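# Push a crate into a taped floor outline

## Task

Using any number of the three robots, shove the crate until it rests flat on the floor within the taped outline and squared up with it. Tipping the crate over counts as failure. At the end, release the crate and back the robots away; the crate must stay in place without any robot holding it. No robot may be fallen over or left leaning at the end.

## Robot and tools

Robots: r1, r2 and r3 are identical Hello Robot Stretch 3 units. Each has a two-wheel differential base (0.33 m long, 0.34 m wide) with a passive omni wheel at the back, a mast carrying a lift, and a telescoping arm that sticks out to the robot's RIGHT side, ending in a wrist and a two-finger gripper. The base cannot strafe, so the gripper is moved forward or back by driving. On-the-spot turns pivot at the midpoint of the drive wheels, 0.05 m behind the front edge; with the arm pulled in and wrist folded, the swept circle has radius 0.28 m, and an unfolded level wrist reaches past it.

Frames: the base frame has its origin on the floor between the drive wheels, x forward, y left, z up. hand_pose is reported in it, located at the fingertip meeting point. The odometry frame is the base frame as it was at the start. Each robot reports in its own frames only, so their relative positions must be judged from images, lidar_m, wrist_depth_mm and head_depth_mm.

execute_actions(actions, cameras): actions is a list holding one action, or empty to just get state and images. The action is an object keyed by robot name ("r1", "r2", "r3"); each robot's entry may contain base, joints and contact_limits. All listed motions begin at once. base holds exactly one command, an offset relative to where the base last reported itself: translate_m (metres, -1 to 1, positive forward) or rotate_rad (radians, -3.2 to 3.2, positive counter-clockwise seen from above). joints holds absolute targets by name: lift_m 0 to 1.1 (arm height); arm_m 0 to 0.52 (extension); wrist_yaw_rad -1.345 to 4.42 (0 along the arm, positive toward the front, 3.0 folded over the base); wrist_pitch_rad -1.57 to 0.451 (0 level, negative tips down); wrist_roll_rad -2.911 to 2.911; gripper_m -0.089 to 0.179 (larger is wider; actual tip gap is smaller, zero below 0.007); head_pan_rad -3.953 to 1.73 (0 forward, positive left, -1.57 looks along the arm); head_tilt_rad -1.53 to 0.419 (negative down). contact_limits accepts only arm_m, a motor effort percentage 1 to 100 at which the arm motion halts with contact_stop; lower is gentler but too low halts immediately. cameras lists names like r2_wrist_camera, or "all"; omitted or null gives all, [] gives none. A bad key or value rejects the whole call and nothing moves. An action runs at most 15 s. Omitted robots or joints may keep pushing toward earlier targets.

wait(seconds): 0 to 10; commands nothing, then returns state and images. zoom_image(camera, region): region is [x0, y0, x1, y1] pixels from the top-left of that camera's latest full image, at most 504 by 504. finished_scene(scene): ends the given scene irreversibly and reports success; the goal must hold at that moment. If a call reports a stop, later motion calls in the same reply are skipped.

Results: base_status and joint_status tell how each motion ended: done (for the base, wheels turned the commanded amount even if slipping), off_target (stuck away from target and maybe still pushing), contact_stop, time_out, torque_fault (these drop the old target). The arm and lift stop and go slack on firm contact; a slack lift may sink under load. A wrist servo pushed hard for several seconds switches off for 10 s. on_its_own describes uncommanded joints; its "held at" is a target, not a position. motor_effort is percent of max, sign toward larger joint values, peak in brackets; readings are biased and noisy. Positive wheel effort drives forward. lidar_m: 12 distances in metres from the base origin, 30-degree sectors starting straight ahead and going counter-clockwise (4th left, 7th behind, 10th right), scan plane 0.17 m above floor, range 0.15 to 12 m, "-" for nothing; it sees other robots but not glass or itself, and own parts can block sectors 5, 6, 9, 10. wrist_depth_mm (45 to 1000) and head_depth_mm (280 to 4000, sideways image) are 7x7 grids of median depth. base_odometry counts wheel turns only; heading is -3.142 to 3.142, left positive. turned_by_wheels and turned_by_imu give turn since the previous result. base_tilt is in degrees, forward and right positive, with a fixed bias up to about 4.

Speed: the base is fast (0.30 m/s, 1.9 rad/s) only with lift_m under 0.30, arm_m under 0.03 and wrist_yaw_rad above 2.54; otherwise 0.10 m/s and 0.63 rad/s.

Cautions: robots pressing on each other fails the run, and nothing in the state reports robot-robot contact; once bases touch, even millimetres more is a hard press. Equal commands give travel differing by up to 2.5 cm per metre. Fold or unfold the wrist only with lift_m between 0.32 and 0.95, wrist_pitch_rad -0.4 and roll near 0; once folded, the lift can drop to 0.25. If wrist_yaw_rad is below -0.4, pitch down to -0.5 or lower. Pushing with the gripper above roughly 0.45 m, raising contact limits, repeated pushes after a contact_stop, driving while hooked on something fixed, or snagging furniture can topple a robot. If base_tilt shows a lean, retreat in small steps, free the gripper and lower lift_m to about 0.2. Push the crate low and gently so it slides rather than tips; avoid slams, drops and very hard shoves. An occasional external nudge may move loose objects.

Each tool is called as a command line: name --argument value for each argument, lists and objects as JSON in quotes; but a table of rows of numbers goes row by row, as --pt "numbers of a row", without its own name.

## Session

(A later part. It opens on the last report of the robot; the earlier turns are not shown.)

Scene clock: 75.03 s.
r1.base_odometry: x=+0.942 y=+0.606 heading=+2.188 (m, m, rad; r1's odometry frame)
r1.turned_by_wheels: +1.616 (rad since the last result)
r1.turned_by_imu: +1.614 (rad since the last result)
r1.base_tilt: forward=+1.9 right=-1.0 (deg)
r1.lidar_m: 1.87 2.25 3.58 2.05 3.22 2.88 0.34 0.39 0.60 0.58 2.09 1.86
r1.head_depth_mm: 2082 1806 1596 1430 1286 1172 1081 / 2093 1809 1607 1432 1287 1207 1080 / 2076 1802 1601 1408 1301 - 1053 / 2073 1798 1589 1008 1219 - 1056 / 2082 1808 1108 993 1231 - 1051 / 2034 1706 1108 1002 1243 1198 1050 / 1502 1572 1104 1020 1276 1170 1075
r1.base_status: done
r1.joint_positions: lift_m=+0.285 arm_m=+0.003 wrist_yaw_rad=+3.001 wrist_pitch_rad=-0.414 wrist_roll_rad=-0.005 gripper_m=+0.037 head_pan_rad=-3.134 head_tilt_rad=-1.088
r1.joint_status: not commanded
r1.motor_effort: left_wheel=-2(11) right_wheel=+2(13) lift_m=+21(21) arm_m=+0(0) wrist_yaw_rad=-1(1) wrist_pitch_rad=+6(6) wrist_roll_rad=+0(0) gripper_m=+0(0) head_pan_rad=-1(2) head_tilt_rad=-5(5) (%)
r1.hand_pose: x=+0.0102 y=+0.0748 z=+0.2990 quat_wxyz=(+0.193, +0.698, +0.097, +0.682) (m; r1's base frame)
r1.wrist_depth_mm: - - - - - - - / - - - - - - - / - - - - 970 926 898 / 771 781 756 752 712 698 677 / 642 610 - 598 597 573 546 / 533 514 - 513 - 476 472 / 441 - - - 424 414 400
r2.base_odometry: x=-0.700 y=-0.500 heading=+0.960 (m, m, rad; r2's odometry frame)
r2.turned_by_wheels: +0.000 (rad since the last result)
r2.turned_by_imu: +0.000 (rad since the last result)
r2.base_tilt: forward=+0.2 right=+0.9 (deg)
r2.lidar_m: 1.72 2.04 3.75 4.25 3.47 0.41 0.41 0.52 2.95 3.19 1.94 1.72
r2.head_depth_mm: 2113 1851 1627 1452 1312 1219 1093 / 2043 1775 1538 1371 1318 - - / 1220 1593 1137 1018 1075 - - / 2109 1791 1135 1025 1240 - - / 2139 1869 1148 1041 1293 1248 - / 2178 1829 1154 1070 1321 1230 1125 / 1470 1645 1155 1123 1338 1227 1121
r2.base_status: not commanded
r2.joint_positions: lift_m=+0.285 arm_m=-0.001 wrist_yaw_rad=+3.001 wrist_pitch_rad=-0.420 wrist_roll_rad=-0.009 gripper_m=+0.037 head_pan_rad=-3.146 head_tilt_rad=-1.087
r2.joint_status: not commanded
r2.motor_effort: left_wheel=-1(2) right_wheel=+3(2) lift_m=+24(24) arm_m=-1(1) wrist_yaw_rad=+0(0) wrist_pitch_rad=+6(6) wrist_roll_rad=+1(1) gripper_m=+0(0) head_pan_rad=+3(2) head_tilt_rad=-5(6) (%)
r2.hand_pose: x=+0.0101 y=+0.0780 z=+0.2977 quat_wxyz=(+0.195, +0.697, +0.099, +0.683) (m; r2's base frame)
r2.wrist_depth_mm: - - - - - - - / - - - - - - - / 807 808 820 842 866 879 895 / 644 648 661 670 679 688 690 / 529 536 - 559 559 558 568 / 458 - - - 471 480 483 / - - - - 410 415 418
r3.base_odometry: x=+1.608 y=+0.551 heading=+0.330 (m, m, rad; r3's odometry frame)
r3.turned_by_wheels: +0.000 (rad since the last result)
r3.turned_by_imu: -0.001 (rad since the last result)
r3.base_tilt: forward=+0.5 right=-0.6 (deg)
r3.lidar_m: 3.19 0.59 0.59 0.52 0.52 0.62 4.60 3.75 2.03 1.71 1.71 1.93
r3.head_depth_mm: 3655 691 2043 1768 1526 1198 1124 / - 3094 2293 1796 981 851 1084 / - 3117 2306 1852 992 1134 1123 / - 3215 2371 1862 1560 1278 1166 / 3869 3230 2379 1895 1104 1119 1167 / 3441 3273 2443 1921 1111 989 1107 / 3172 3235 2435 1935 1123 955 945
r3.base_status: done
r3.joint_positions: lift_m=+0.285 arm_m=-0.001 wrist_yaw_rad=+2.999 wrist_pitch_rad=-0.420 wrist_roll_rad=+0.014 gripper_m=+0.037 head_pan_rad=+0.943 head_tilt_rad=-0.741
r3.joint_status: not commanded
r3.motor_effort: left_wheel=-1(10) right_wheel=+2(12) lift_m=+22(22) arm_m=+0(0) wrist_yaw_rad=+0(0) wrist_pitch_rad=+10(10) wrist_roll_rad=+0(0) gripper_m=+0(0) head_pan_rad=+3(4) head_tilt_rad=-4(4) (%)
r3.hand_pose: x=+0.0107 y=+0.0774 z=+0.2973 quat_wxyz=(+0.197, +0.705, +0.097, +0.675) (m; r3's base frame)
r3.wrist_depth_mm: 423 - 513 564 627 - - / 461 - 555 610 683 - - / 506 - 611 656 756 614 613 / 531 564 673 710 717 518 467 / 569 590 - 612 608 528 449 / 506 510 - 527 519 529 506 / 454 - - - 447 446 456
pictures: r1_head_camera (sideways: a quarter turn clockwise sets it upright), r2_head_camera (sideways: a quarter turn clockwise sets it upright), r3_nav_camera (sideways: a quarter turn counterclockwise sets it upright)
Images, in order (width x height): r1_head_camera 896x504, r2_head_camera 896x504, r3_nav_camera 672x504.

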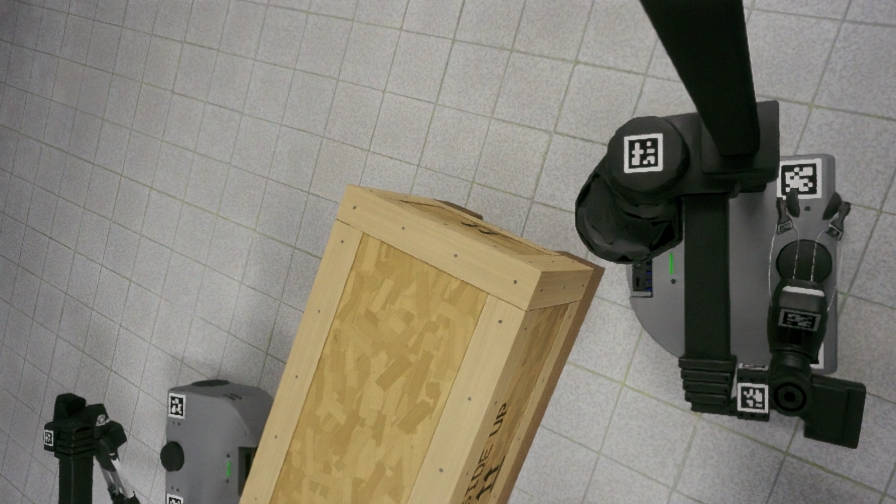

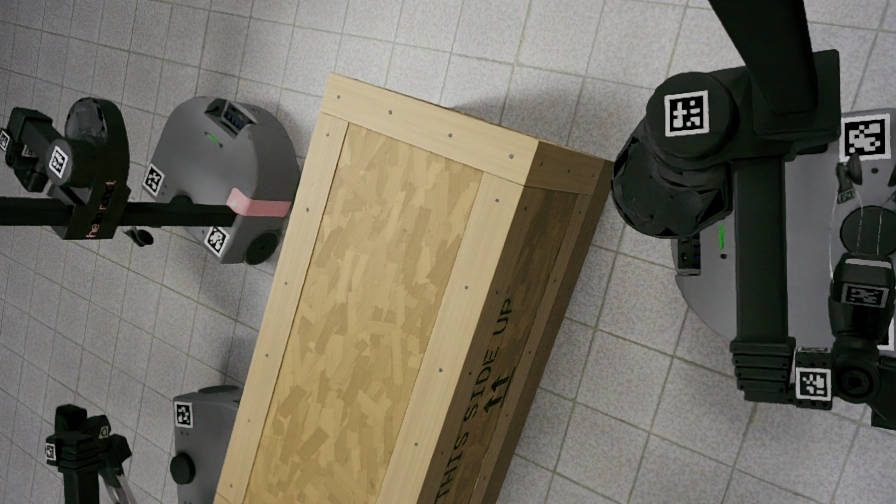

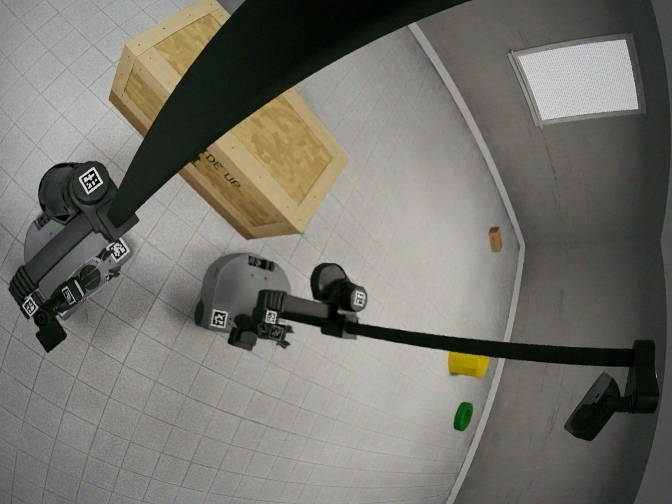

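execute_actions --actions '[]'

Scene clock: 92.43 s.
r1.base_odometry: x=+0.942 y=+0.606 heading=+2.188 (m, m, rad; r1's odometry frame)
r1.turned_by_wheels: +0.000 (rad since the last result)
r1.turned_by_imu: +0.000 (rad since the last result)
r1.base_tilt: forward=+1.9 right=-1.0 (deg)
r1.lidar_m: 1.87 2.24 3.57 2.05 3.22 2.89 0.34 0.39 0.60 0.58 2.08 1.86
r1.head_depth_mm: 2101 1811 1601 1428 1293 1174 1083 / 2083 1812 1597 1422 1285 1207 1085 / 2094 1808 1580 1400 1300 - 1054 / 2088 1789 1585 1008 1215 - 1056 / 2089 1797 1105 991 1228 - 1052 / 2032 1707 1109 1003 1249 1201 1054 / 1501 1574 1103 1014 1278 1169 1077
r1.base_status: done
r1.joint_positions: lift_m=+0.285 arm_m=+0.003 wrist_yaw_rad=+3.001 wrist_pitch_rad=-0.414 wrist_roll_rad=-0.005 gripper_m=+0.037 head_pan_rad=-3.134 head_tilt_rad=-1.088
r1.joint_status: not commanded
r1.motor_effort: left_wheel=-2(11) right_wheel=+2(13) lift_m=+21(21) arm_m=+0(0) wrist_yaw_rad=-1(1) wrist_pitch_rad=+6(6) wrist_roll_rad=+0(0) gripper_m=+0(0) head_pan_rad=-1(2) head_tilt_rad=-5(5) (%)
r1.hand_pose: x=+0.0102 y=+0.0748 z=+0.2990 quat_wxyz=(+0.193, +0.698, +0.097, +0.682) (m; r1's base frame)
r1.wrist_depth_mm: - - - - - - - / - - - - - - - / - - - - 927 911 856 / 807 784 752 754 710 699 684 / 631 623 - 594 593 575 554 / 524 517 - 512 - 484 465 / 446 - - - 420 414 406
r2.base_odometry: x=-0.700 y=-0.500 heading=+0.960 (m, m, rad; r2's odometry frame)
r2.turned_by_wheels: +0.000 (rad since the last result)
r2.turned_by_imu: +0.000 (rad since the last result)
r2.base_tilt: forward=+0.2 right=+0.9 (deg)
r2.lidar_m: 1.72 2.04 3.74 4.24 3.43 0.41 0.41 0.52 2.95 3.23 1.94 1.71
r2.head_depth_mm: 2130 1837 1622 1459 1312 1215 1088 / 2035 1773 1554 1365 1311 - - / 1226 1583 1131 1017 1072 - - / 2114 1791 1136 1023 1236 - - / 2177 1876 1146 1041 1295 1245 - / 2155 1849 1150 1069 1316 1227 1124 / 1481 1647 1153 1122 1336 1222 1122
r2.base_status: not commanded
r2.joint_positions: lift_m=+0.285 arm_m=-0.001 wrist_yaw_rad=+3.001 wrist_pitch_rad=-0.420 wrist_roll_rad=-0.009 gripper_m=+0.037 head_pan_rad=-3.146 head_tilt_rad=-1.087
r2.joint_status: not commanded
r2.motor_effort: left_wheel=-2(2) right_wheel=+3(2) lift_m=+23(24) arm_m=-1(1) wrist_yaw_rad=-1(0) wrist_pitch_rad=+6(6) wrist_roll_rad=+1(1) gripper_m=+0(0) head_pan_rad=+2(2) head_tilt_rad=-7(6) (%)
r2.hand_pose: x=+0.0101 y=+0.0780 z=+0.2977 quat_wxyz=(+0.195, +0.697, +0.099, +0.683) (m; r2's base frame)
r2.wrist_depth_mm: - - - - - - - / - - - - - - - / 798 819 815 838 864 875 895 / 652 653 664 663 658 692 688 / 529 540 - 565 556 559 565 / 456 - - - 470 474 480 / - - - - 411 416 421
r3.base_odometry: x=+1.608 y=+0.551 heading=+0.330 (m, m, rad; r3's odometry frame)
r3.turned_by_wheels: +0.000 (rad since the last result)
r3.turned_by_imu: +0.000 (rad since the last result)
r3.base_tilt: forward=+0.4 right=-0.5 (deg)
r3.lidar_m: 3.20 0.59 0.59 0.52 0.52 0.62 4.58 3.75 2.03 1.71 1.71 1.93
r3.head_depth_mm: 3613 689 2058 1772 1513 1192 1120 / - 3036 2283 1786 979 848 1080 / - 3114 2320 1852 992 1133 1118 / - 3177 2381 1878 1560 1283 1164 / 3842 3224 2406 1909 1100 1118 1170 / 3457 3317 2410 1907 1116 984 1105 / 3169 3269 2455 1937 1118 955 941
r3.base_status: done
r3.joint_positions: lift_m=+0.285 arm_m=-0.001 wrist_yaw_rad=+2.999 wrist_pitch_rad=-0.420 wrist_roll_rad=+0.014 gripper_m=+0.037 head_pan_rad=+0.943 head_tilt_rad=-0.741
r3.joint_status: not commanded
r3.motor_effort: left_wheel=-1(10) right_wheel=+2(12) lift_m=+22(22) arm_m=+0(0) wrist_yaw_rad=+2(0) wrist_pitch_rad=+10(10) wrist_roll_rad=+0(0) gripper_m=+0(0) head_pan_rad=+4(4) head_tilt_rad=-3(4) (%)
r3.hand_pose: x=+0.0107 y=+0.0774 z=+0.2973 quat_wxyz=(+0.197, +0.705, +0.097, +0.675) (m; r3's base frame)
r3.wrist_depth_mm: 432 - 507 556 627 - - / 464 - 558 620 687 - - / 495 - 614 681 762 604 612 / 527 573 667 737 722 514 474 / 575 588 - 592 620 540 455 / 508 505 - 532 515 516 501 / 451 - - - 445 447 448
pictures: r1_head_camera (sideways: a quarter turn clockwise sets it upright), r1_nav_camera (sideways: a quarter turn counterclockwise sets it upright), r1_wrist_camera, r2_head_camera (sideways: a quarter turn clockwise sets it upright), r2_nav_camera (sideways: a quarter turn counterclockwise sets it upright), r2_wrist_camera, r3_head_camera (sideways: a quarter turn clockwise sets it upright), r3_nav_camera (sideways: a quarter turn counterclockwise sets it upright), r3_wrist_camera
Images, in order (width x height): r1_head_camera 896x504, r1_nav_camera 672x504, r1_wrist_camera 644x364, r2_head_camera 896x504, r2_nav_camera 672x504, r2_wrist_camera 644x364, r3_head_camera 896x504, r3_nav_camera 672x504, r3_wrist_camera 644x364.

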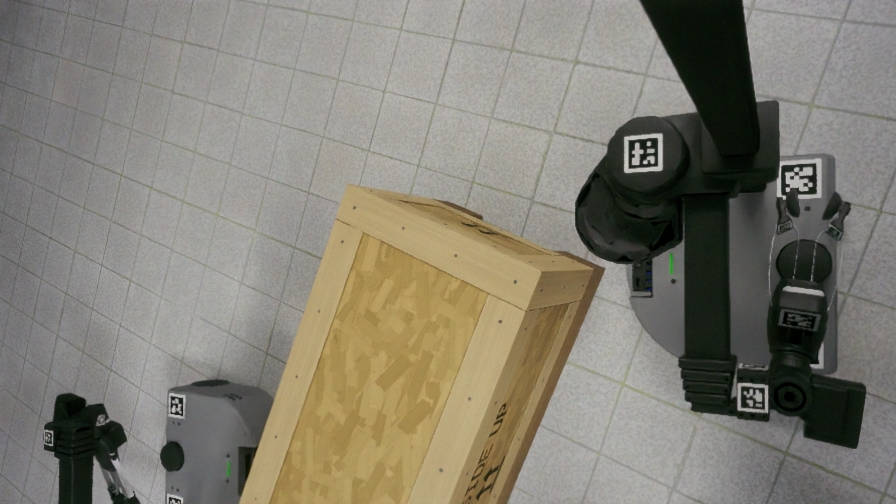

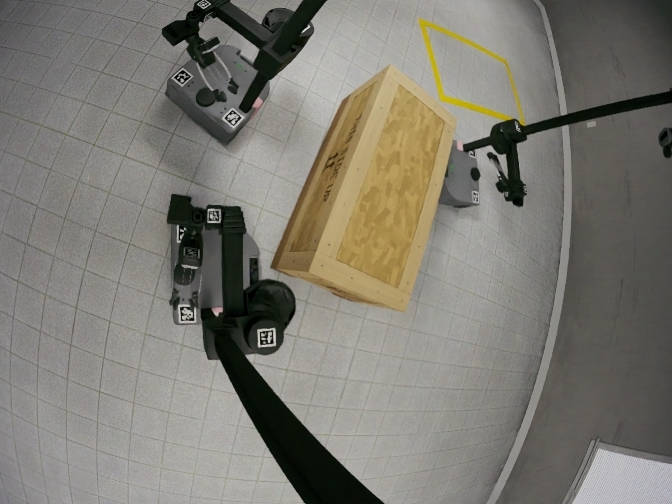

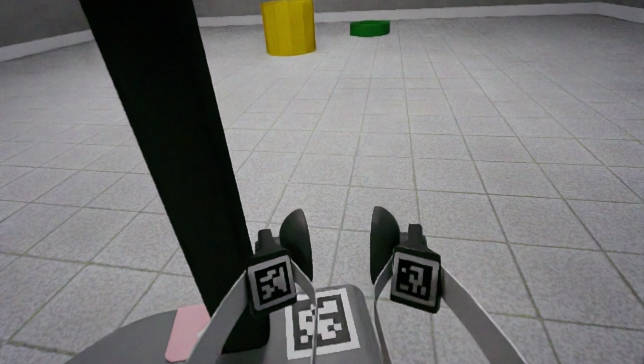

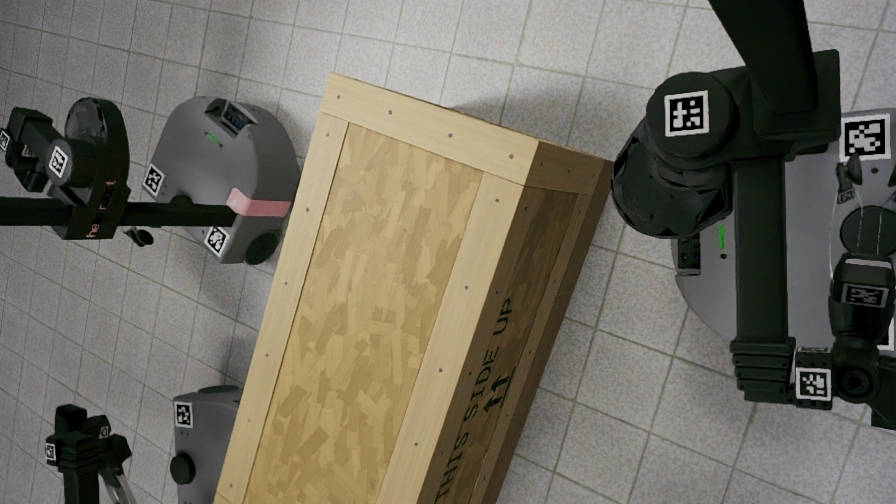

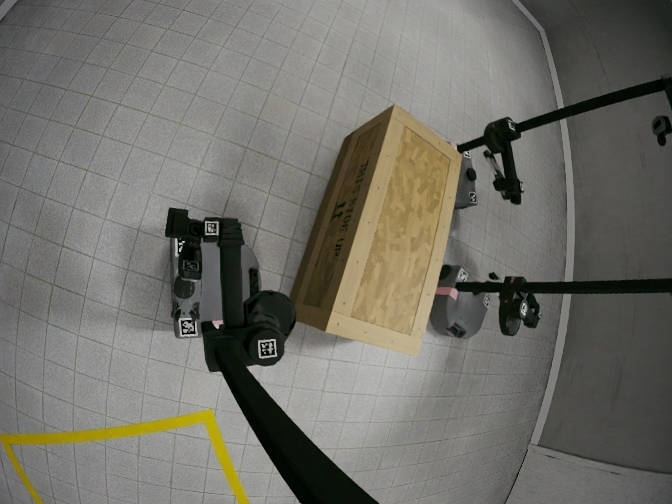

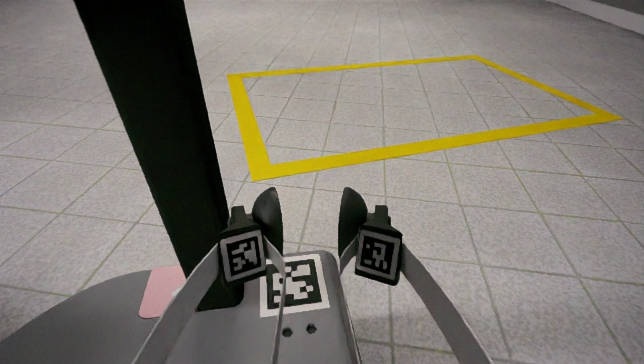

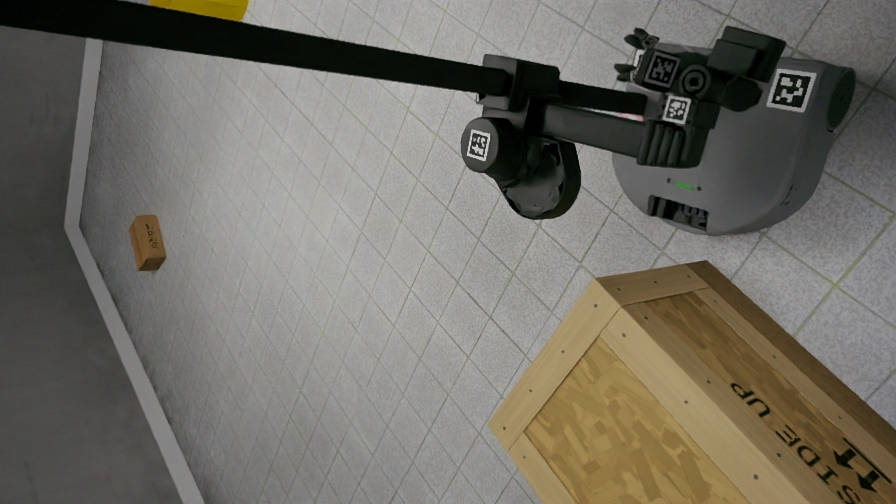

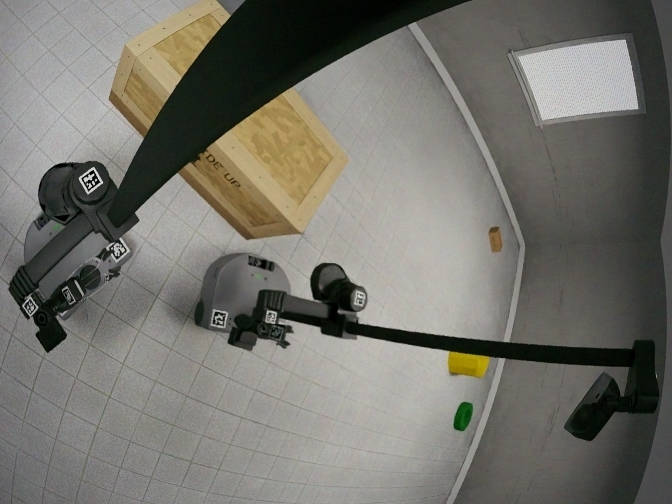

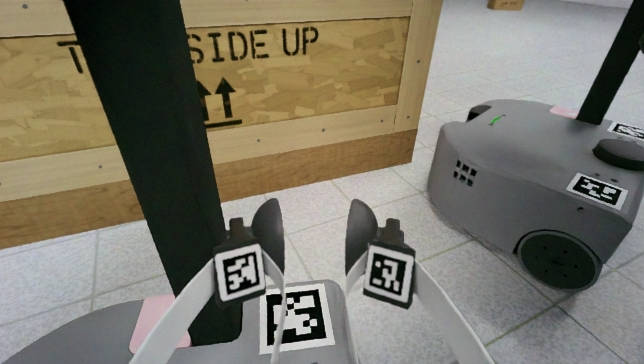

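execute_actions --actions '[{"r3":{"base":{"rotate_rad":-0.8}},"r2":{"base":{"translate_m":-0.115}},"r1":{"base":{"translate_m":-0.045}}}]' --cameras '[]'

execute_actions --actions '[{"r3":{"base":{"translate_m":0.75}},"r2":{"base":{"translate_m":-0.1},"joints":{"lift_m":0.31}}}]' --cameras '["r1_head_camera","r2_head_camera","r1_nav_camera"]'

Scene clock: 101.43 s.
r1.base_odometry: x=+0.968 y=+0.569 heading=+2.188 (m, m, rad; r1's odometry frame)
r1.turned_by_wheels: +0.000 (rad since the last result)
r1.turned_by_imu: +0.000 (rad since the last result)
r1.base_tilt: forward=+1.9 right=-1.0 (deg)
r1.lidar_m: 1.91 2.29 3.59 2.06 3.18 2.84 0.30 0.34 0.73 0.48 2.13 1.90
r1.head_depth_mm: 2102 1819 1599 1433 1288 1175 1082 / 2094 1819 1600 1431 1285 1205 1081 / 2085 1798 1593 1383 1301 - 1056 / 2088 1803 1595 998 1058 - 1055 / 2072 1793 1108 992 1057 - 1053 / 2071 1797 1103 990 1227 1198 1053 / 2060 1514 1105 1002 1257 1168 1074
r1.base_status: done
r1.joint_positions: lift_m=+0.285 arm_m=+0.003 wrist_yaw_rad=+3.001 wrist_pitch_rad=-0.414 wrist_roll_rad=-0.005 gripper_m=+0.037 head_pan_rad=-3.134 head_tilt_rad=-1.088
r1.joint_status: not commanded
r1.motor_effort: left_wheel=-2(16) right_wheel=+3(6) lift_m=+21(21) arm_m=+0(0) wrist_yaw_rad=-1(1) wrist_pitch_rad=+5(6) wrist_roll_rad=+0(0) gripper_m=+0(0) head_pan_rad=-1(1) head_tilt_rad=-5(5) (%)
r1.hand_pose: x=+0.0102 y=+0.0748 z=+0.2990 quat_wxyz=(+0.193, +0.698, +0.097, +0.682) (m; r1's base frame)
r1.wrist_depth_mm: - - - - - - - / - - - - - - - / - - - - 935 948 883 / 772 765 754 745 716 704 673 / 637 610 - 608 602 565 550 / 520 510 - 508 - 483 470 / 452 - - - 427 409 410
r2.base_odometry: x=-0.766 y=-0.594 heading=+0.960 (m, m, rad; r2's odometry frame)
r2.turned_by_wheels: +0.000 (rad since the last result)
r2.turned_by_imu: -0.002 (rad since the last result)
r2.base_tilt: forward=+0.2 right=+0.9 (deg)
r2.lidar_m: 1.83 2.17 3.99 4.28 3.33 0.30 0.31 0.39 0.79 3.43 2.07 1.82
r2.head_depth_mm: 2120 1841 1620 1448 1321 1221 1088 / 2123 1844 1600 1028 1288 - - / 2118 1565 1490 1020 932 - - / 1195 1512 1479 1022 958 - - / 2165 1862 1143 1024 1043 1240 - / 2139 1857 1150 1025 1204 1228 1127 / 2174 1559 1159 1034 1289 1218 1121
r2.base_status: done
r2.joint_positions: lift_m=+0.285 arm_m=-0.001 wrist_yaw_rad=+3.001 wrist_pitch_rad=-0.419 wrist_roll_rad=-0.009 gripper_m=+0.037 head_pan_rad=-3.146 head_tilt_rad=-1.087
r2.joint_status: not commanded
r2.motor_effort: left_wheel=-1(11) right_wheel=+2(7) lift_m=+24(24) arm_m=-1(1) wrist_yaw_rad=+0(0) wrist_pitch_rad=+6(6) wrist_roll_rad=+1(1) gripper_m=+1(0) head_pan_rad=+2(3) head_tilt_rad=-6(6) (%)
r2.hand_pose: x=+0.0102 y=+0.0780 z=+0.2977 quat_wxyz=(+0.195, +0.697, +0.099, +0.683) (m; r2's base frame)
r2.wrist_depth_mm: - - - - - - - / - - - - - - - / 816 810 827 841 859 874 862 / 644 650 662 667 671 683 684 / 533 537 - 556 556 558 563 / 453 - - - 465 475 479 / - - - - 411 415 418
r3.base_odometry: x=+1.608 y=+0.551 heading=-0.470 (m, m, rad; r3's odometry frame)
r3.turned_by_wheels: -0.800 (rad since the last result)
r3.turned_by_imu: -0.788 (rad since the last result)
r3.base_tilt: forward=+0.5 right=-0.5 (deg)
r3.lidar_m: 1.75 2.30 4.22 0.59 0.54 0.52 0.55 4.12 4.57 2.54 1.80 1.71
r3.head_depth_mm: 3581 2997 2255 1806 1526 1301 1143 / 3760 3033 2302 1843 1535 1310 1155 / 3709 3067 2338 1841 1548 1328 1154 / 3623 3167 2368 1862 1555 1328 1162 / 3612 3264 2384 1901 1574 1346 1113 / 3546 3126 2429 1916 1584 921 1032 / 3533 3283 2449 1935 1518 849 1021
r3.base_status: done
r3.joint_positions: lift_m=+0.285 arm_m=-0.001 wrist_yaw_rad=+2.999 wrist_pitch_rad=-0.420 wrist_roll_rad=+0.014 gripper_m=+0.037 head_pan_rad=+0.943 head_tilt_rad=-0.741
r3.joint_status: not commanded
r3.motor_effort: left_wheel=+2(13) right_wheel=-2(9) lift_m=+23(22) arm_m=+0(0) wrist_yaw_rad=+2(1) wrist_pitch_rad=+10(10) wrist_roll_rad=+0(0) gripper_m=+0(1) head_pan_rad=+5(5) head_tilt_rad=-3(4) (%)
r3.hand_pose: x=+0.0107 y=+0.0774 z=+0.2973 quat_wxyz=(+0.197, +0.705, +0.097, +0.675) (m; r3's base frame)
r3.wrist_depth_mm: 450 - - - - - - / 480 - - 817 - - - / 487 - 599 638 963 983 - / 509 616 598 620 746 753 777 / 527 599 - 617 646 614 613 / 501 506 - 530 525 524 524 / 444 - - - 446 444 449
pictures: none
No camera images: the call's "cameras" was empty. Leave "cameras" out to get every camera's image.

Scene clock: 105.80 s.
r1.base_odometry: x=+0.968 y=+0.569 heading=+2.188 (m, m, rad; r1's odometry frame)
r1.turned_by_wheels: +0.000 (rad since the last result)
r1.turned_by_imu: +0.000 (rad since the last result)
r1.base_tilt: forward=+1.9 right=-1.0 (deg)
r1.lidar_m: 1.91 2.29 3.59 2.06 3.19 2.85 0.30 0.35 0.66 3.48 2.14 0.74
r1.head_depth_mm: 2076 1819 1602 1426 1296 1169 1084 / 2081 1806 1587 1423 1289 1208 1081 / 2089 1812 1591 1402 1310 - 1052 / 2082 1797 1584 993 983 - 1056 / 2088 1795 1594 992 1080 - 1051 / 2066 1759 1107 993 1231 1197 1046 / 2080 1484 1103 988 1241 1171 1073
r1.base_status: not commanded
r1.joint_positions: lift_m=+0.285 arm_m=+0.003 wrist_yaw_rad=+3.001 wrist_pitch_rad=-0.414 wrist_roll_rad=-0.005 gripper_m=+0.037 head_pan_rad=-3.134 head_tilt_rad=-1.088
r1.joint_status: not commanded
r1.motor_effort: left_wheel=-2(2) right_wheel=+2(3) lift_m=+21(21) arm_m=+0(0) wrist_yaw_rad=-1(2) wrist_pitch_rad=+5(5) wrist_roll_rad=+0(0) gripper_m=-1(0) head_pan_rad=-1(1) head_tilt_rad=-5(5) (%)
r1.hand_pose: x=+0.0102 y=+0.0748 z=+0.2990 quat_wxyz=(+0.193, +0.698, +0.097, +0.682) (m; r1's base frame)
r1.wrist_depth_mm: - - - - - - - / - - - - - - - / - - - - 922 901 872 / 821 779 746 728 732 698 676 / 623 613 - 589 604 576 555 / 526 519 - 508 - 477 465 / 448 - - - 417 411 405
r2.base_odometry: x=-0.823 y=-0.675 heading=+0.959 (m, m, rad; r2's odometry frame)
r2.turned_by_wheels: -0.001 (rad since the last result)
r2.turned_by_imu: -0.086 (rad since the last result)
r2.base_tilt: forward=+0.3 right=+0.9 (deg)
r2.lidar_m: 1.90 2.15 3.57 4.31 3.37 0.28 0.28 0.31 0.52 4.17 2.27 1.91
r2.head_depth_mm: 2113 1838 1609 1438 1309 1221 1089 / 2107 1837 1609 1060 1281 - - / 2111 1845 1622 1012 932 - - / 2087 1846 1630 1015 935 - - / 1867 1842 1641 1025 955 1220 - / 2100 1865 1644 1027 964 1229 - / 2151 1834 1436 1032 971 1216 1122
r2.base_status: translate_m off_target (by the wheels' count: -0.0997 of -0.1000)
r2.joint_positions: lift_m=+0.310 arm_m=-0.001 wrist_yaw_rad=+3.000 wrist_pitch_rad=-0.418 wrist_roll_rad=-0.009 gripper_m=+0.037 head_pan_rad=-3.145 head_tilt_rad=-1.093
r2.joint_status: all done
r2.on_its_own: left_wheel is at rest, and its effort (-67) is outside its rest range (-18 to +18); right_wheel is at rest, and its effort (-30) is outside its rest range (-18 to +18)
r2.motor_effort: left_wheel=-67(84) right_wheel=-30(72) lift_m=+41(41) arm_m=-1(1) wrist_yaw_rad=+1(1) wrist_pitch_rad=+5(6) wrist_roll_rad=+1(1) gripper_m=+0(1) head_pan_rad=+2(3) head_tilt_rad=-2(5) (%)
r2.hand_pose: x=+0.0104 y=+0.0781 z=+0.3222 quat_wxyz=(+0.195, +0.697, +0.099, +0.683) (m; r2's base frame)
r2.wrist_depth_mm: - - - - - - - / - - - - - - - / 849 869 888 878 894 929 946 / 689 689 705 717 713 733 730 / 564 567 - 577 588 591 602 / 482 505 - 501 500 504 506 / 442 - - - 437 438 444
r3.base_odometry: x=+2.277 y=+0.211 heading=-0.470 (m, m, rad; r3's odometry frame)
r3.turned_by_wheels: +0.000 (rad since the last result)
r3.turned_by_imu: -0.002 (rad since the last result)
r3.base_tilt: forward=+0.4 right=-0.5 (deg)
r3.lidar_m: 1.06 1.40 3.37 2.64 1.02 0.87 1.19 5.03 4.92 1.57 1.10 1.04
r3.head_depth_mm: 2166 2321 2180 1820 1530 1300 1143 / 2797 2837 2285 1843 1529 1310 1154 / 3355 3091 2314 1851 1541 1326 1157 / 3407 3153 2366 1876 1570 1341 1164 / 3334 3220 2387 1897 1569 1339 1173 / 3244 3282 2424 1907 1586 1346 1176 / 3211 3323 2443 1940 1590 1358 1189
r3.base_status: done
r3.joint_positions: lift_m=+0.285 arm_m=-0.001 wrist_yaw_rad=+2.999 wrist_pitch_rad=-0.420 wrist_roll_rad=+0.014 gripper_m=+0.037 head_pan_rad=+0.943 head_tilt_rad=-0.741
r3.joint_status: not commanded
r3.motor_effort: left_wheel=+3(12) right_wheel=-3(8) lift_m=+22(22) arm_m=+0(0) wrist_yaw_rad=+2(1) wrist_pitch_rad=+10(10) wrist_roll_rad=+0(0) gripper_m=-1(0) head_pan_rad=+3(4) head_tilt_rad=-4(3) (%)
r3.hand_pose: x=+0.0107 y=+0.0774 z=+0.2973 quat_wxyz=(+0.197, +0.705, +0.097, +0.675) (m; r3's base frame)
r3.wrist_depth_mm: - - - - - - - / - - - - - - - / 953 - 984 967 - - - / 726 717 751 755 750 762 751 / 593 597 - 596 644 597 628 / 504 509 - 532 512 517 525 / 446 - - - 446 451 447
pictures: r1_head_camera (sideways: a quarter turn clockwise sets it upright), r1_nav_camera (sideways: a quarter turn counterclockwise sets it upright), r2_head_camera (sideways: a quarter turn clockwise sets it upright)
Images, in order (width x height): r1_head_camera 896x504, r1_nav_camera 672x504, r2_head_camera 896x504.

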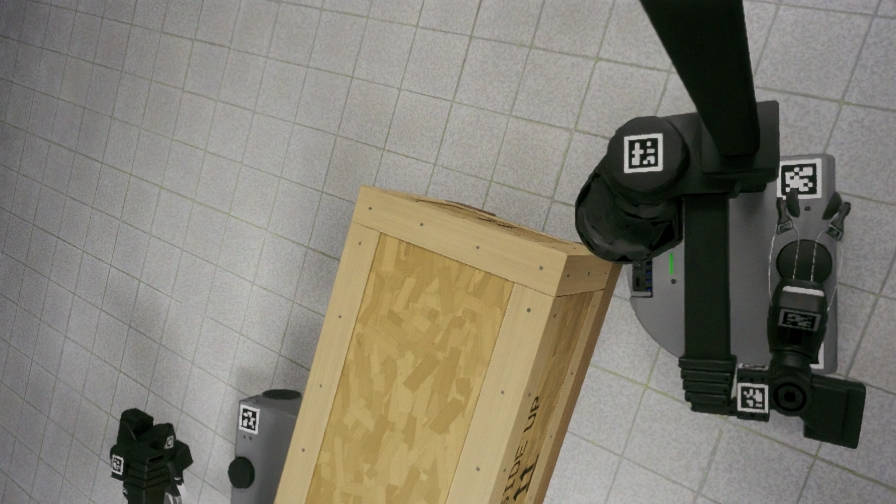

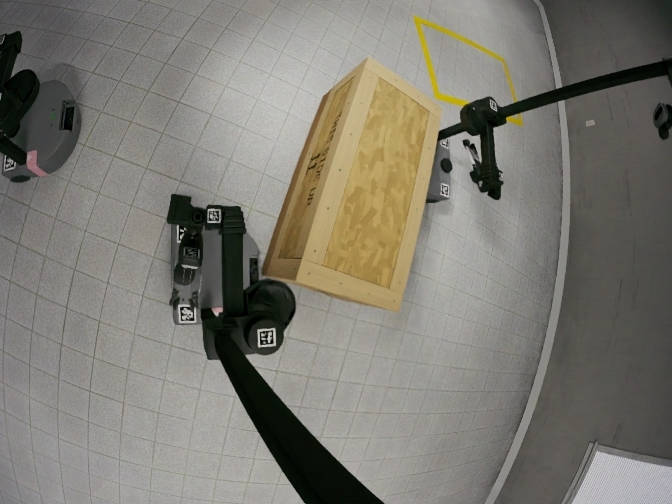

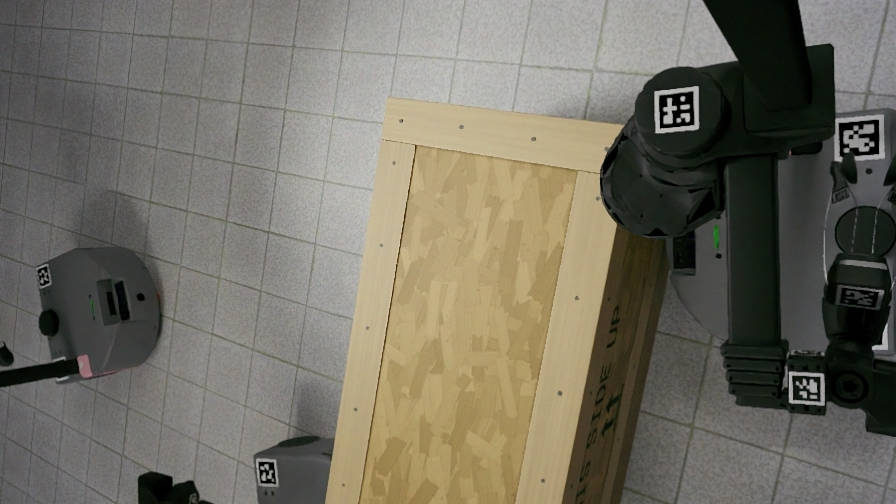

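execute_actions --actions '[{"r1":{"base":{"translate_m":-0.2},"joints":{"lift_m":0.31}},"r2":{"base":{"translate_m":-0.18}}}]' --cameras '["r1_head_camera","r2_head_camera","r1_nav_camera","r2_nav_camera"]'

Scene clock: 112.70 s.
r1.base_odometry: x=+1.083 y=+0.406 heading=+2.187 (m, m, rad; r1's odometry frame)
r1.turned_by_wheels: -0.001 (rad since the last result)
r1.turned_by_imu: -0.009 (rad since the last result)
r1.base_tilt: forward=+1.9 right=-1.1 (deg)
r1.lidar_m: 2.10 2.51 3.65 2.08 2.98 0.30 0.28 0.28 0.35 0.71 2.36 0.92
r1.head_depth_mm: 2089 1808 1601 1428 1291 1134 1082 / 2090 1811 1591 1421 1288 1203 1078 / 2075 1805 1598 1419 1301 - 1057 / 2075 1792 1597 991 919 - 1055 / 2071 1794 1576 991 923 - 1052 / 2059 1789 1583 990 919 1185 1054 / 2062 1785 1552 987 902 1150 1075
r1.base_status: translate_m off_target (by the wheels' count: -0.1998 of -0.2000)
r1.joint_positions: lift_m=+0.310 arm_m=+0.003 wrist_yaw_rad=+3.001 wrist_pitch_rad=-0.414 wrist_roll_rad=-0.005 gripper_m=+0.037 head_pan_rad=-3.135 head_tilt_rad=-1.089
r1.joint_status: all done
r1.on_its_own: left_wheel is at rest, and its effort (-59) is outside its rest range (-18 to +18)
r1.motor_effort: left_wheel=-59(93) right_wheel=+2(29) lift_m=+41(44) arm_m=+0(0) wrist_yaw_rad=-1(1) wrist_pitch_rad=+6(6) wrist_roll_rad=+0(0) gripper_m=+0(0) head_pan_rad=-1(2) head_tilt_rad=-4(5) (%)
r1.hand_pose: x=+0.0103 y=+0.0748 z=+0.3232 quat_wxyz=(+0.194, +0.698, +0.097, +0.682) (m; r1's base frame)
r1.wrist_depth_mm: - - - - - - - / - - - - - - - / - - - - - 942 940 / 827 830 799 781 769 739 713 / 677 647 - 628 634 603 590 / 554 547 - 536 - 507 501 / 467 476 - - 446 438 432
r2.base_odometry: x=-0.927 y=-0.822 heading=+0.958 (m, m, rad; r2's odometry frame)
r2.turned_by_wheels: -0.001 (rad since the last result)
r2.turned_by_imu: -0.247 (rad since the last result)
r2.base_tilt: forward=+0.3 right=+0.9 (deg)
r2.lidar_m: 2.02 2.08 2.79 4.28 4.03 0.36 0.27 0.27 0.28 0.40 2.96 2.11
r2.head_depth_mm: 2110 1809 1616 1443 1314 1217 1088 / 2109 1839 1612 1454 1316 - - / 2121 1834 1625 1461 958 - - / 2131 1839 1628 1016 935 - - / 2139 1853 1643 1021 925 976 - / 2164 1825 1645 1020 924 895 - / 2111 1751 1654 1025 928 868 1110
r2.base_status: translate_m off_target (by the wheels' count: -0.1796 of -0.1800)
r2.joint_positions: lift_m=+0.310 arm_m=-0.001 wrist_yaw_rad=+3.000 wrist_pitch_rad=-0.418 wrist_roll_rad=-0.009 gripper_m=+0.037 head_pan_rad=-3.145 head_tilt_rad=-1.093
r2.joint_status: not commanded
r2.on_its_own: left_wheel is at rest, and its effort (-65) is outside its rest range (-18 to +18); right_wheel is at rest, and its effort (-37) is outside its rest range (-18 to +18)
r2.motor_effort: left_wheel=-65(79) right_wheel=-37(58) lift_m=+40(41) arm_m=-1(1) wrist_yaw_rad=+1(1) wrist_pitch_rad=+5(5) wrist_roll_rad=+1(1) gripper_m=+1(0) head_pan_rad=+2(2) head_tilt_rad=-3(4) (%)
r2.hand_pose: x=+0.0104 y=+0.0781 z=+0.3222 quat_wxyz=(+0.195, +0.697, +0.099, +0.683) (m; r2's base frame)
r2.wrist_depth_mm: - - - - - - - / - - - - - - - / 852 852 897 880 890 925 936 / 676 681 701 699 715 731 730 / 568 566 - 578 592 597 606 / 486 503 - 502 498 504 508 / 429 - - - 433 435 446
r3.base_odometry: x=+2.277 y=+0.211 heading=-0.470 (m, m, rad; r3's odometry frame)
r3.turned_by_wheels: +0.000 (rad since the last result)
r3.turned_by_imu: -0.001 (rad since the last result)
r3.base_tilt: forward=+0.4 right=-0.6 (deg)
r3.lidar_m: 1.06 1.40 3.36 2.65 3.94 1.04 1.15 5.05 4.91 1.57 1.10 1.04
r3.head_depth_mm: 2173 2304 2212 1826 1516 1306 1142 / 2800 2788 2308 1831 1532 1311 1151 / 3399 3121 2332 1848 1539 1324 1156 / 3375 3185 2345 1863 1559 1325 1166 / 3350 3202 2405 1900 1560 1337 1176 / 3245 3281 2423 1921 1578 1346 1178 / 3251 3391 2435 1930 1604 1356 1189
r3.base_status: not commanded
r3.joint_positions: lift_m=+0.285 arm_m=-0.001 wrist_yaw_rad=+2.999 wrist_pitch_rad=-0.420 wrist_roll_rad=+0.014 gripper_m=+0.037 head_pan_rad=+0.943 head_tilt_rad=-0.741
r3.joint_status: not commanded
r3.motor_effort: left_wheel=+3(3) right_wheel=-3(3) lift_m=+23(23) arm_m=+0(0) wrist_yaw_rad=+1(2) wrist_pitch_rad=+10(10) wrist_roll_rad=+0(0) gripper_m=+2(0) head_pan_rad=+4(4) head_tilt_rad=-4(3) (%)
r3.hand_pose: x=+0.0107 y=+0.0774 z=+0.2973 quat_wxyz=(+0.197, +0.705, +0.097, +0.675) (m; r3's base frame)
r3.wrist_depth_mm: - - - - - - - / - - - - - - - / 974 - 975 941 962 996 - / 730 724 744 746 764 760 757 / 581 604 - 606 634 616 626 / 507 513 - 543 514 512 519 / 446 - - - 437 448 451
pictures: r1_head_camera (sideways: a quarter turn clockwise sets it upright), r1_nav_camera (sideways: a quarter turn counterclockwise sets it upright), r2_head_camera (sideways: a quarter turn clockwise sets it upright), r2_nav_camera (sideways: a quarter turn counterclockwise sets it upright)
Images, in order (width x height): r1_head_camera 896x504, r1_nav_camera 672x504, r2_head_camera 896x504, r2_nav_camera 672x504.

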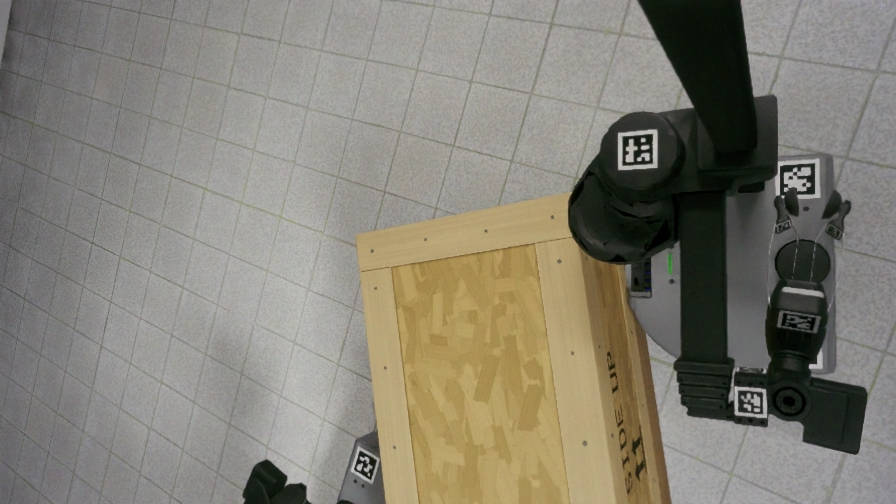

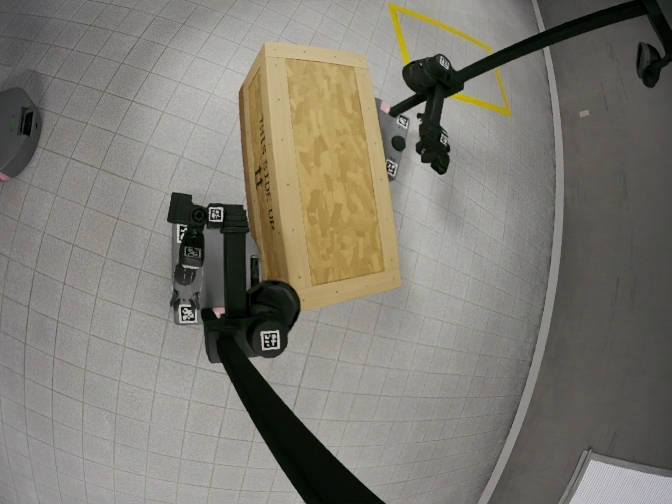

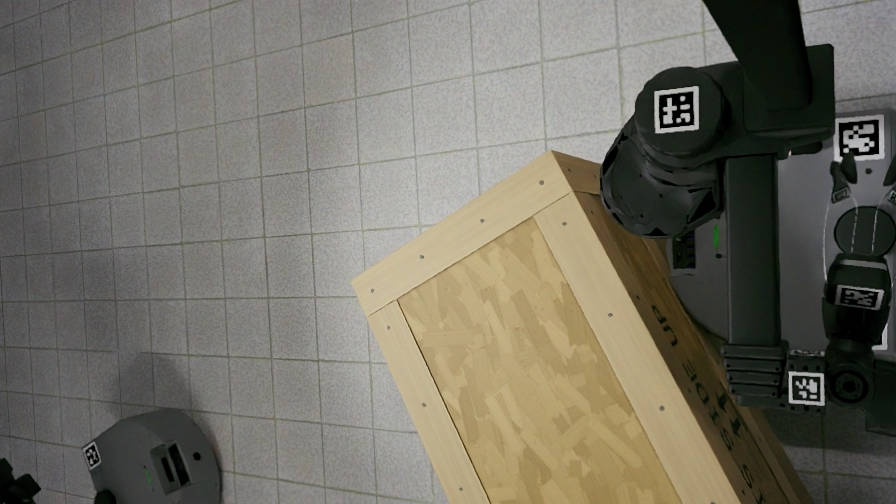

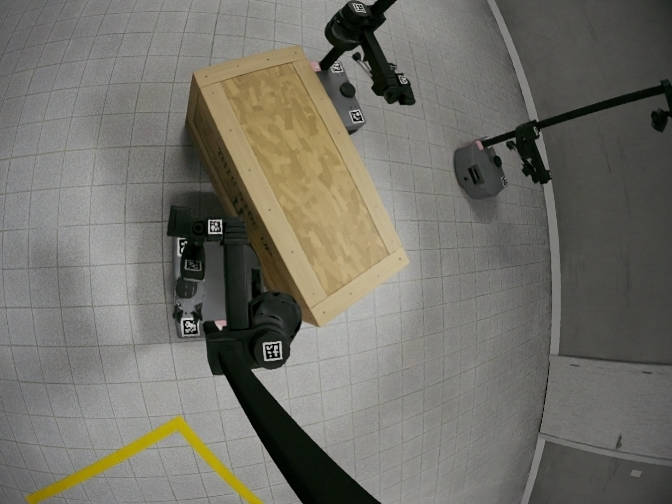

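execute_actions --actions '[{"r1":{"base":{"translate_m":0.03},"joints":{"lift_m":0.285}},"r2":{"base":{"translate_m":0.08},"joints":{"lift_m":0.285}}}]' --cameras '[]'

execute_actions --actions '[{"r1":{"base":{"rotate_rad":-1.4}},"r2":{"base":{"rotate_rad":-1.1}}}]' --cameras '["r1_nav_camera","r2_nav_camera"]'

Scene clock: 158.63 s.
r1.base_odometry: x=+1.066 y=+0.431 heading=+2.187 (m, m, rad; r1's odometry frame)
r1.turned_by_wheels: +0.000 (rad since the last result)
r1.turned_by_imu: +0.000 (rad since the last result)
r1.base_tilt: forward=+1.9 right=-1.0 (deg)
r1.lidar_m: 2.07 2.47 3.63 2.08 3.01 0.33 0.31 0.31 0.39 3.80 2.33 0.89
r1.head_depth_mm: 2086 1807 1596 1426 1290 1131 1078 / 2087 1807 1599 1427 1287 1205 1075 / 2084 1795 1592 1420 1305 - 1051 / 2057 1793 1588 992 933 - 1057 / 2082 1797 1581 988 934 - 1053 / 2060 1785 1576 991 934 1199 1053 / 2053 1783 1362 986 918 1165 1077
r1.base_status: done
r1.joint_positions: lift_m=+0.285 arm_m=+0.003 wrist_yaw_rad=+3.001 wrist_pitch_rad=-0.414 wrist_roll_rad=-0.005 gripper_m=+0.037 head_pan_rad=-3.135 head_tilt_rad=-1.089
r1.joint_status: all done
r1.motor_effort: left_wheel=+1(42) right_wheel=-1(7) lift_m=+21(35) arm_m=+0(0) wrist_yaw_rad=-1(1) wrist_pitch_rad=+6(6) wrist_roll_rad=+0(0) gripper_m=+0(0) head_pan_rad=-1(1) head_tilt_rad=-5(5) (%)
r1.hand_pose: x=+0.0103 y=+0.0748 z=+0.2990 quat_wxyz=(+0.194, +0.698, +0.097, +0.682) (m; r1's base frame)
r1.wrist_depth_mm: - - - - - - - / - - - - - - - / - - - - 952 917 873 / 790 775 729 741 715 686 682 / 635 630 - 585 602 574 563 / 524 512 - 512 - 481 469 / 452 - - - 427 410 406
r2.base_odometry: x=-0.881 y=-0.757 heading=+0.958 (m, m, rad; r2's odometry frame)
r2.turned_by_wheels: +0.000 (rad since the last result)
r2.turned_by_imu: +0.000 (rad since the last result)
r2.base_tilt: forward=+0.2 right=+1.0 (deg)
r2.lidar_m: 1.94 1.99 2.68 4.30 4.16 0.46 0.35 0.34 0.36 0.50 2.84 2.03
r2.head_depth_mm: 2088 1842 1610 1439 1311 1211 1090 / 2113 1829 1613 1449 1314 - - / 2120 1836 1627 1435 1211 - - / 2122 1839 1619 1016 1039 - - / 2151 1858 1634 1018 951 1218 - / 2148 1840 1642 1021 927 1155 1133 / 2157 1779 1640 1024 930 1019 1122
r2.base_status: done
r2.joint_positions: lift_m=+0.285 arm_m=-0.001 wrist_yaw_rad=+3.000 wrist_pitch_rad=-0.418 wrist_roll_rad=-0.009 gripper_m=+0.037 head_pan_rad=-3.145 head_tilt_rad=-1.093
r2.joint_status: all done
r2.motor_effort: left_wheel=+0(54) right_wheel=+1(34) lift_m=+24(32) arm_m=-1(1) wrist_yaw_rad=+1(0) wrist_pitch_rad=+6(6) wrist_roll_rad=+1(1) gripper_m=+0(0) head_pan_rad=+2(3) head_tilt_rad=-2(3) (%)
r2.hand_pose: x=+0.0104 y=+0.0781 z=+0.2979 quat_wxyz=(+0.195, +0.697, +0.099, +0.683) (m; r2's base frame)
r2.wrist_depth_mm: - - - - - - - / - - - - - - - / 819 795 843 842 842 871 889 / 642 647 658 670 673 686 698 / 532 545 - 563 560 561 569 / 460 485 - - 473 477 484 / - - - - 411 416 418
r3.base_odometry: x=+2.277 y=+0.211 heading=-0.470 (m, m, rad; r3's odometry frame)
r3.turned_by_wheels: +0.000 (rad since the last result)
r3.turned_by_imu: -0.001 (rad since the last result)
r3.base_tilt: forward=+0.4 right=-0.6 (deg)
r3.lidar_m: 1.07 1.40 3.35 2.64 3.95 1.01 1.15 4.95 4.91 1.57 1.10 1.04
r3.head_depth_mm: 2169 2317 2198 1823 1520 1306 1146 / 2798 2826 2283 1838 1522 1318 1153 / 3393 3106 2351 1856 1543 1325 1157 / 3350 3165 2367 1874 1558 1330 1165 / 3332 3226 2379 1893 1573 1336 1173 / 3257 3326 2421 1912 1584 1347 1178 / 3261 3334 2482 1940 1599 1359 1183
r3.base_status: not commanded
r3.joint_positions: lift_m=+0.285 arm_m=-0.001 wrist_yaw_rad=+2.999 wrist_pitch_rad=-0.420 wrist_roll_rad=+0.014 gripper_m=+0.037 head_pan_rad=+0.943 head_tilt_rad=-0.741
r3.joint_status: not commanded
r3.motor_effort: left_wheel=+3(3) right_wheel=-3(3) lift_m=+22(23) arm_m=+0(0) wrist_yaw_rad=+1(1) wrist_pitch_rad=+10(10) wrist_roll_rad=+0(0) gripper_m=+0(1) head_pan_rad=+4(6) head_tilt_rad=-4(3) (%)
r3.hand_pose: x=+0.0107 y=+0.0774 z=+0.2973 quat_wxyz=(+0.197, +0.705, +0.097, +0.675) (m; r3's base frame)
r3.wrist_depth_mm: - - - - - - - / - - - - - - - / 923 - 972 968 968 979 - / 717 732 749 746 741 771 778 / 599 610 - 608 634 612 631 / 511 512 - 539 520 515 520 / 447 - - - 447 451 454
pictures: none
No camera images: the call's "cameras" was empty. Leave "cameras" out to get every camera's image.

Scene clock: 160.77 s.
r1.base_odometry: x=+1.066 y=+0.431 heading=+0.787 (m, m, rad; r1's odometry frame)
r1.turned_by_wheels: -1.400 (rad since the last result)
r1.turned_by_imu: -1.399 (rad since the last result)
r1.base_tilt: forward=+1.9 right=-1.0 (deg)
r1.lidar_m: 2.97 2.15 0.89 2.13 2.85 2.07 2.12 2.81 0.31 0.31 0.32 0.46
r1.head_depth_mm: 1916 1817 1597 1425 1290 1133 1083 / 2010 1798 1597 1428 1288 1209 1079 / 2067 1804 1592 1420 1309 - 1055 / 2089 1794 1584 1418 1300 - 1054 / 2067 1793 1583 1415 1280 - 1051 / 2057 1780 1584 1423 1276 1198 1048 / 2045 1792 1576 1419 1278 978 937
r1.base_status: done
r1.joint_positions: lift_m=+0.285 arm_m=+0.003 wrist_yaw_rad=+3.001 wrist_pitch_rad=-0.414 wrist_roll_rad=-0.005 gripper_m=+0.037 head_pan_rad=-3.135 head_tilt_rad=-1.089
r1.joint_status: not commanded
r1.motor_effort: left_wheel=+3(15) right_wheel=-2(8) lift_m=+20(21) arm_m=+0(0) wrist_yaw_rad=+0(1) wrist_pitch_rad=+6(6) wrist_roll_rad=+0(0) gripper_m=+0(0) head_pan_rad=-1(1) head_tilt_rad=-4(4) (%)
r1.hand_pose: x=+0.0103 y=+0.0747 z=+0.2990 quat_wxyz=(+0.194, +0.698, +0.097, +0.682) (m; r1's base frame)
r1.wrist_depth_mm: - - - - - - - / - - - - - 801 894 / - - - - 927 737 727 / 807 794 747 736 715 704 682 / 616 603 - 601 609 569 557 / 527 518 - 510 - 489 469 / 447 - - - 421 407 402
r2.base_odometry: x=-0.881 y=-0.757 heading=-0.142 (m, m, rad; r2's odometry frame)
r2.turned_by_wheels: -1.100 (rad since the last result)
r2.turned_by_imu: -1.087 (rad since the last result)
r2.base_tilt: forward=+0.2 right=+0.9 (deg)
r2.lidar_m: 2.97 2.06 1.94 1.98 2.58 4.30 4.35 2.98 0.35 0.34 0.35 0.48
r2.head_depth_mm: 2091 1822 1615 1449 1305 1213 1094 / 2113 1829 1610 1451 1312 - - / 2121 1836 1622 1452 1336 - - / 2134 1854 1636 1460 1323 - - / 2140 1849 1639 1465 1326 1243 - / 2170 1866 1634 1469 1330 1233 1134 / 2162 1858 1643 1482 1339 1016 991
r2.base_status: done
r2.joint_positions: lift_m=+0.285 arm_m=-0.001 wrist_yaw_rad=+3.000 wrist_pitch_rad=-0.418 wrist_roll_rad=-0.009 gripper_m=+0.037 head_pan_rad=-3.145 head_tilt_rad=-1.093
r2.joint_status: not commanded
r2.motor_effort: left_wheel=+3(11) right_wheel=-2(8) lift_m=+24(23) arm_m=-2(1) wrist_yaw_rad=+1(1) wrist_pitch_rad=+5(5) wrist_roll_rad=+1(1) gripper_m=-1(0) head_pan_rad=+2(3) head_tilt_rad=-3(2) (%)
r2.hand_pose: x=+0.0104 y=+0.0781 z=+0.2979 quat_wxyz=(+0.195, +0.697, +0.099, +0.683) (m; r2's base frame)
r2.wrist_depth_mm: - - - - - - - / - - - - - - - / 809 795 840 856 857 871 880 / 638 648 663 673 679 678 688 / 533 543 - 563 560 554 571 / 456 487 - - 470 476 480 / - - - - 409 418 416
r3.base_odometry: x=+2.277 y=+0.211 heading=-0.470 (m, m, rad; r3's odometry frame)
r3.turned_by_wheels: +0.000 (rad since the last result)
r3.turned_by_imu: +0.000 (rad since the last result)
r3.base_tilt: forward=+0.4 right=-0.5 (deg)
r3.lidar_m: 1.06 1.40 3.39 2.65 0.98 0.98 1.15 5.01 4.88 1.57 1.10 1.04
r3.head_depth_mm: 2174 2312 2200 1819 1525 1303 1139 / 2823 2795 2307 1832 1525 1309 1146 / 3412 3065 2316 1854 1549 1325 1157 / 3353 3170 2361 1875 1551 1330 1168 / 3323 3196 2389 1905 1570 1341 1168 / 3264 3299 2447 1913 1588 1356 1174 / 3253 3321 2434 1949 1596 1367 1186
r3.base_status: not commanded
r3.joint_positions: lift_m=+0.285 arm_m=-0.001 wrist_yaw_rad=+2.999 wrist_pitch_rad=-0.420 wrist_roll_rad=+0.014 gripper_m=+0.037 head_pan_rad=+0.943 head_tilt_rad=-0.741
r3.joint_status: not commanded
r3.motor_effort: left_wheel=+3(2) right_wheel=-3(3) lift_m=+22(22) arm_m=+0(0) wrist_yaw_rad=+1(0) wrist_pitch_rad=+10(10) wrist_roll_rad=+0(0) gripper_m=+0(1) head_pan_rad=+4(4) head_tilt_rad=-4(2) (%)
r3.hand_pose: x=+0.0107 y=+0.0774 z=+0.2973 quat_wxyz=(+0.197, +0.705, +0.097, +0.675) (m; r3's base frame)
r3.wrist_depth_mm: - - - - - - - / - - - - - - - / 953 - 951 945 - 997 993 / 730 732 726 753 761 760 772 / 592 602 - 614 641 618 622 / 506 510 - 532 519 527 525 / 450 - - - 449 444 447
pictures: r1_nav_camera (sideways: a quarter turn counterclockwise sets it upright), r2_nav_camera (sideways: a quarter turn counterclockwise sets it upright)
Images, in order (width x height): r1_nav_camera 672x504, r2_nav_camera 672x504.

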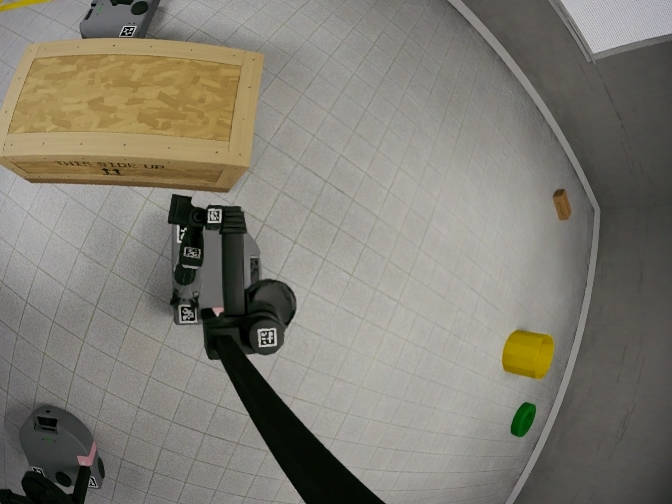

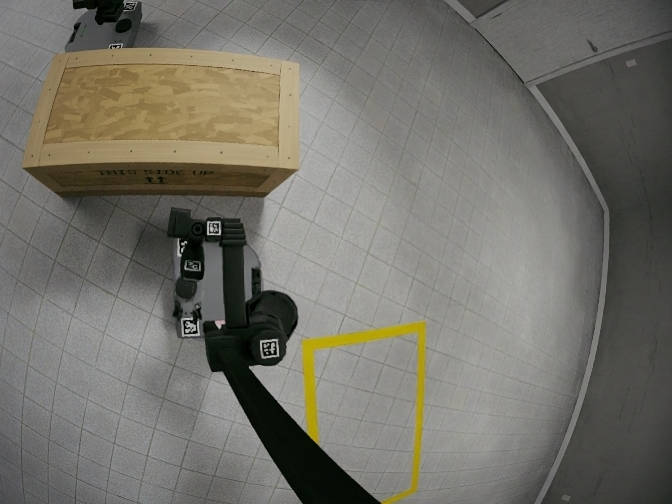

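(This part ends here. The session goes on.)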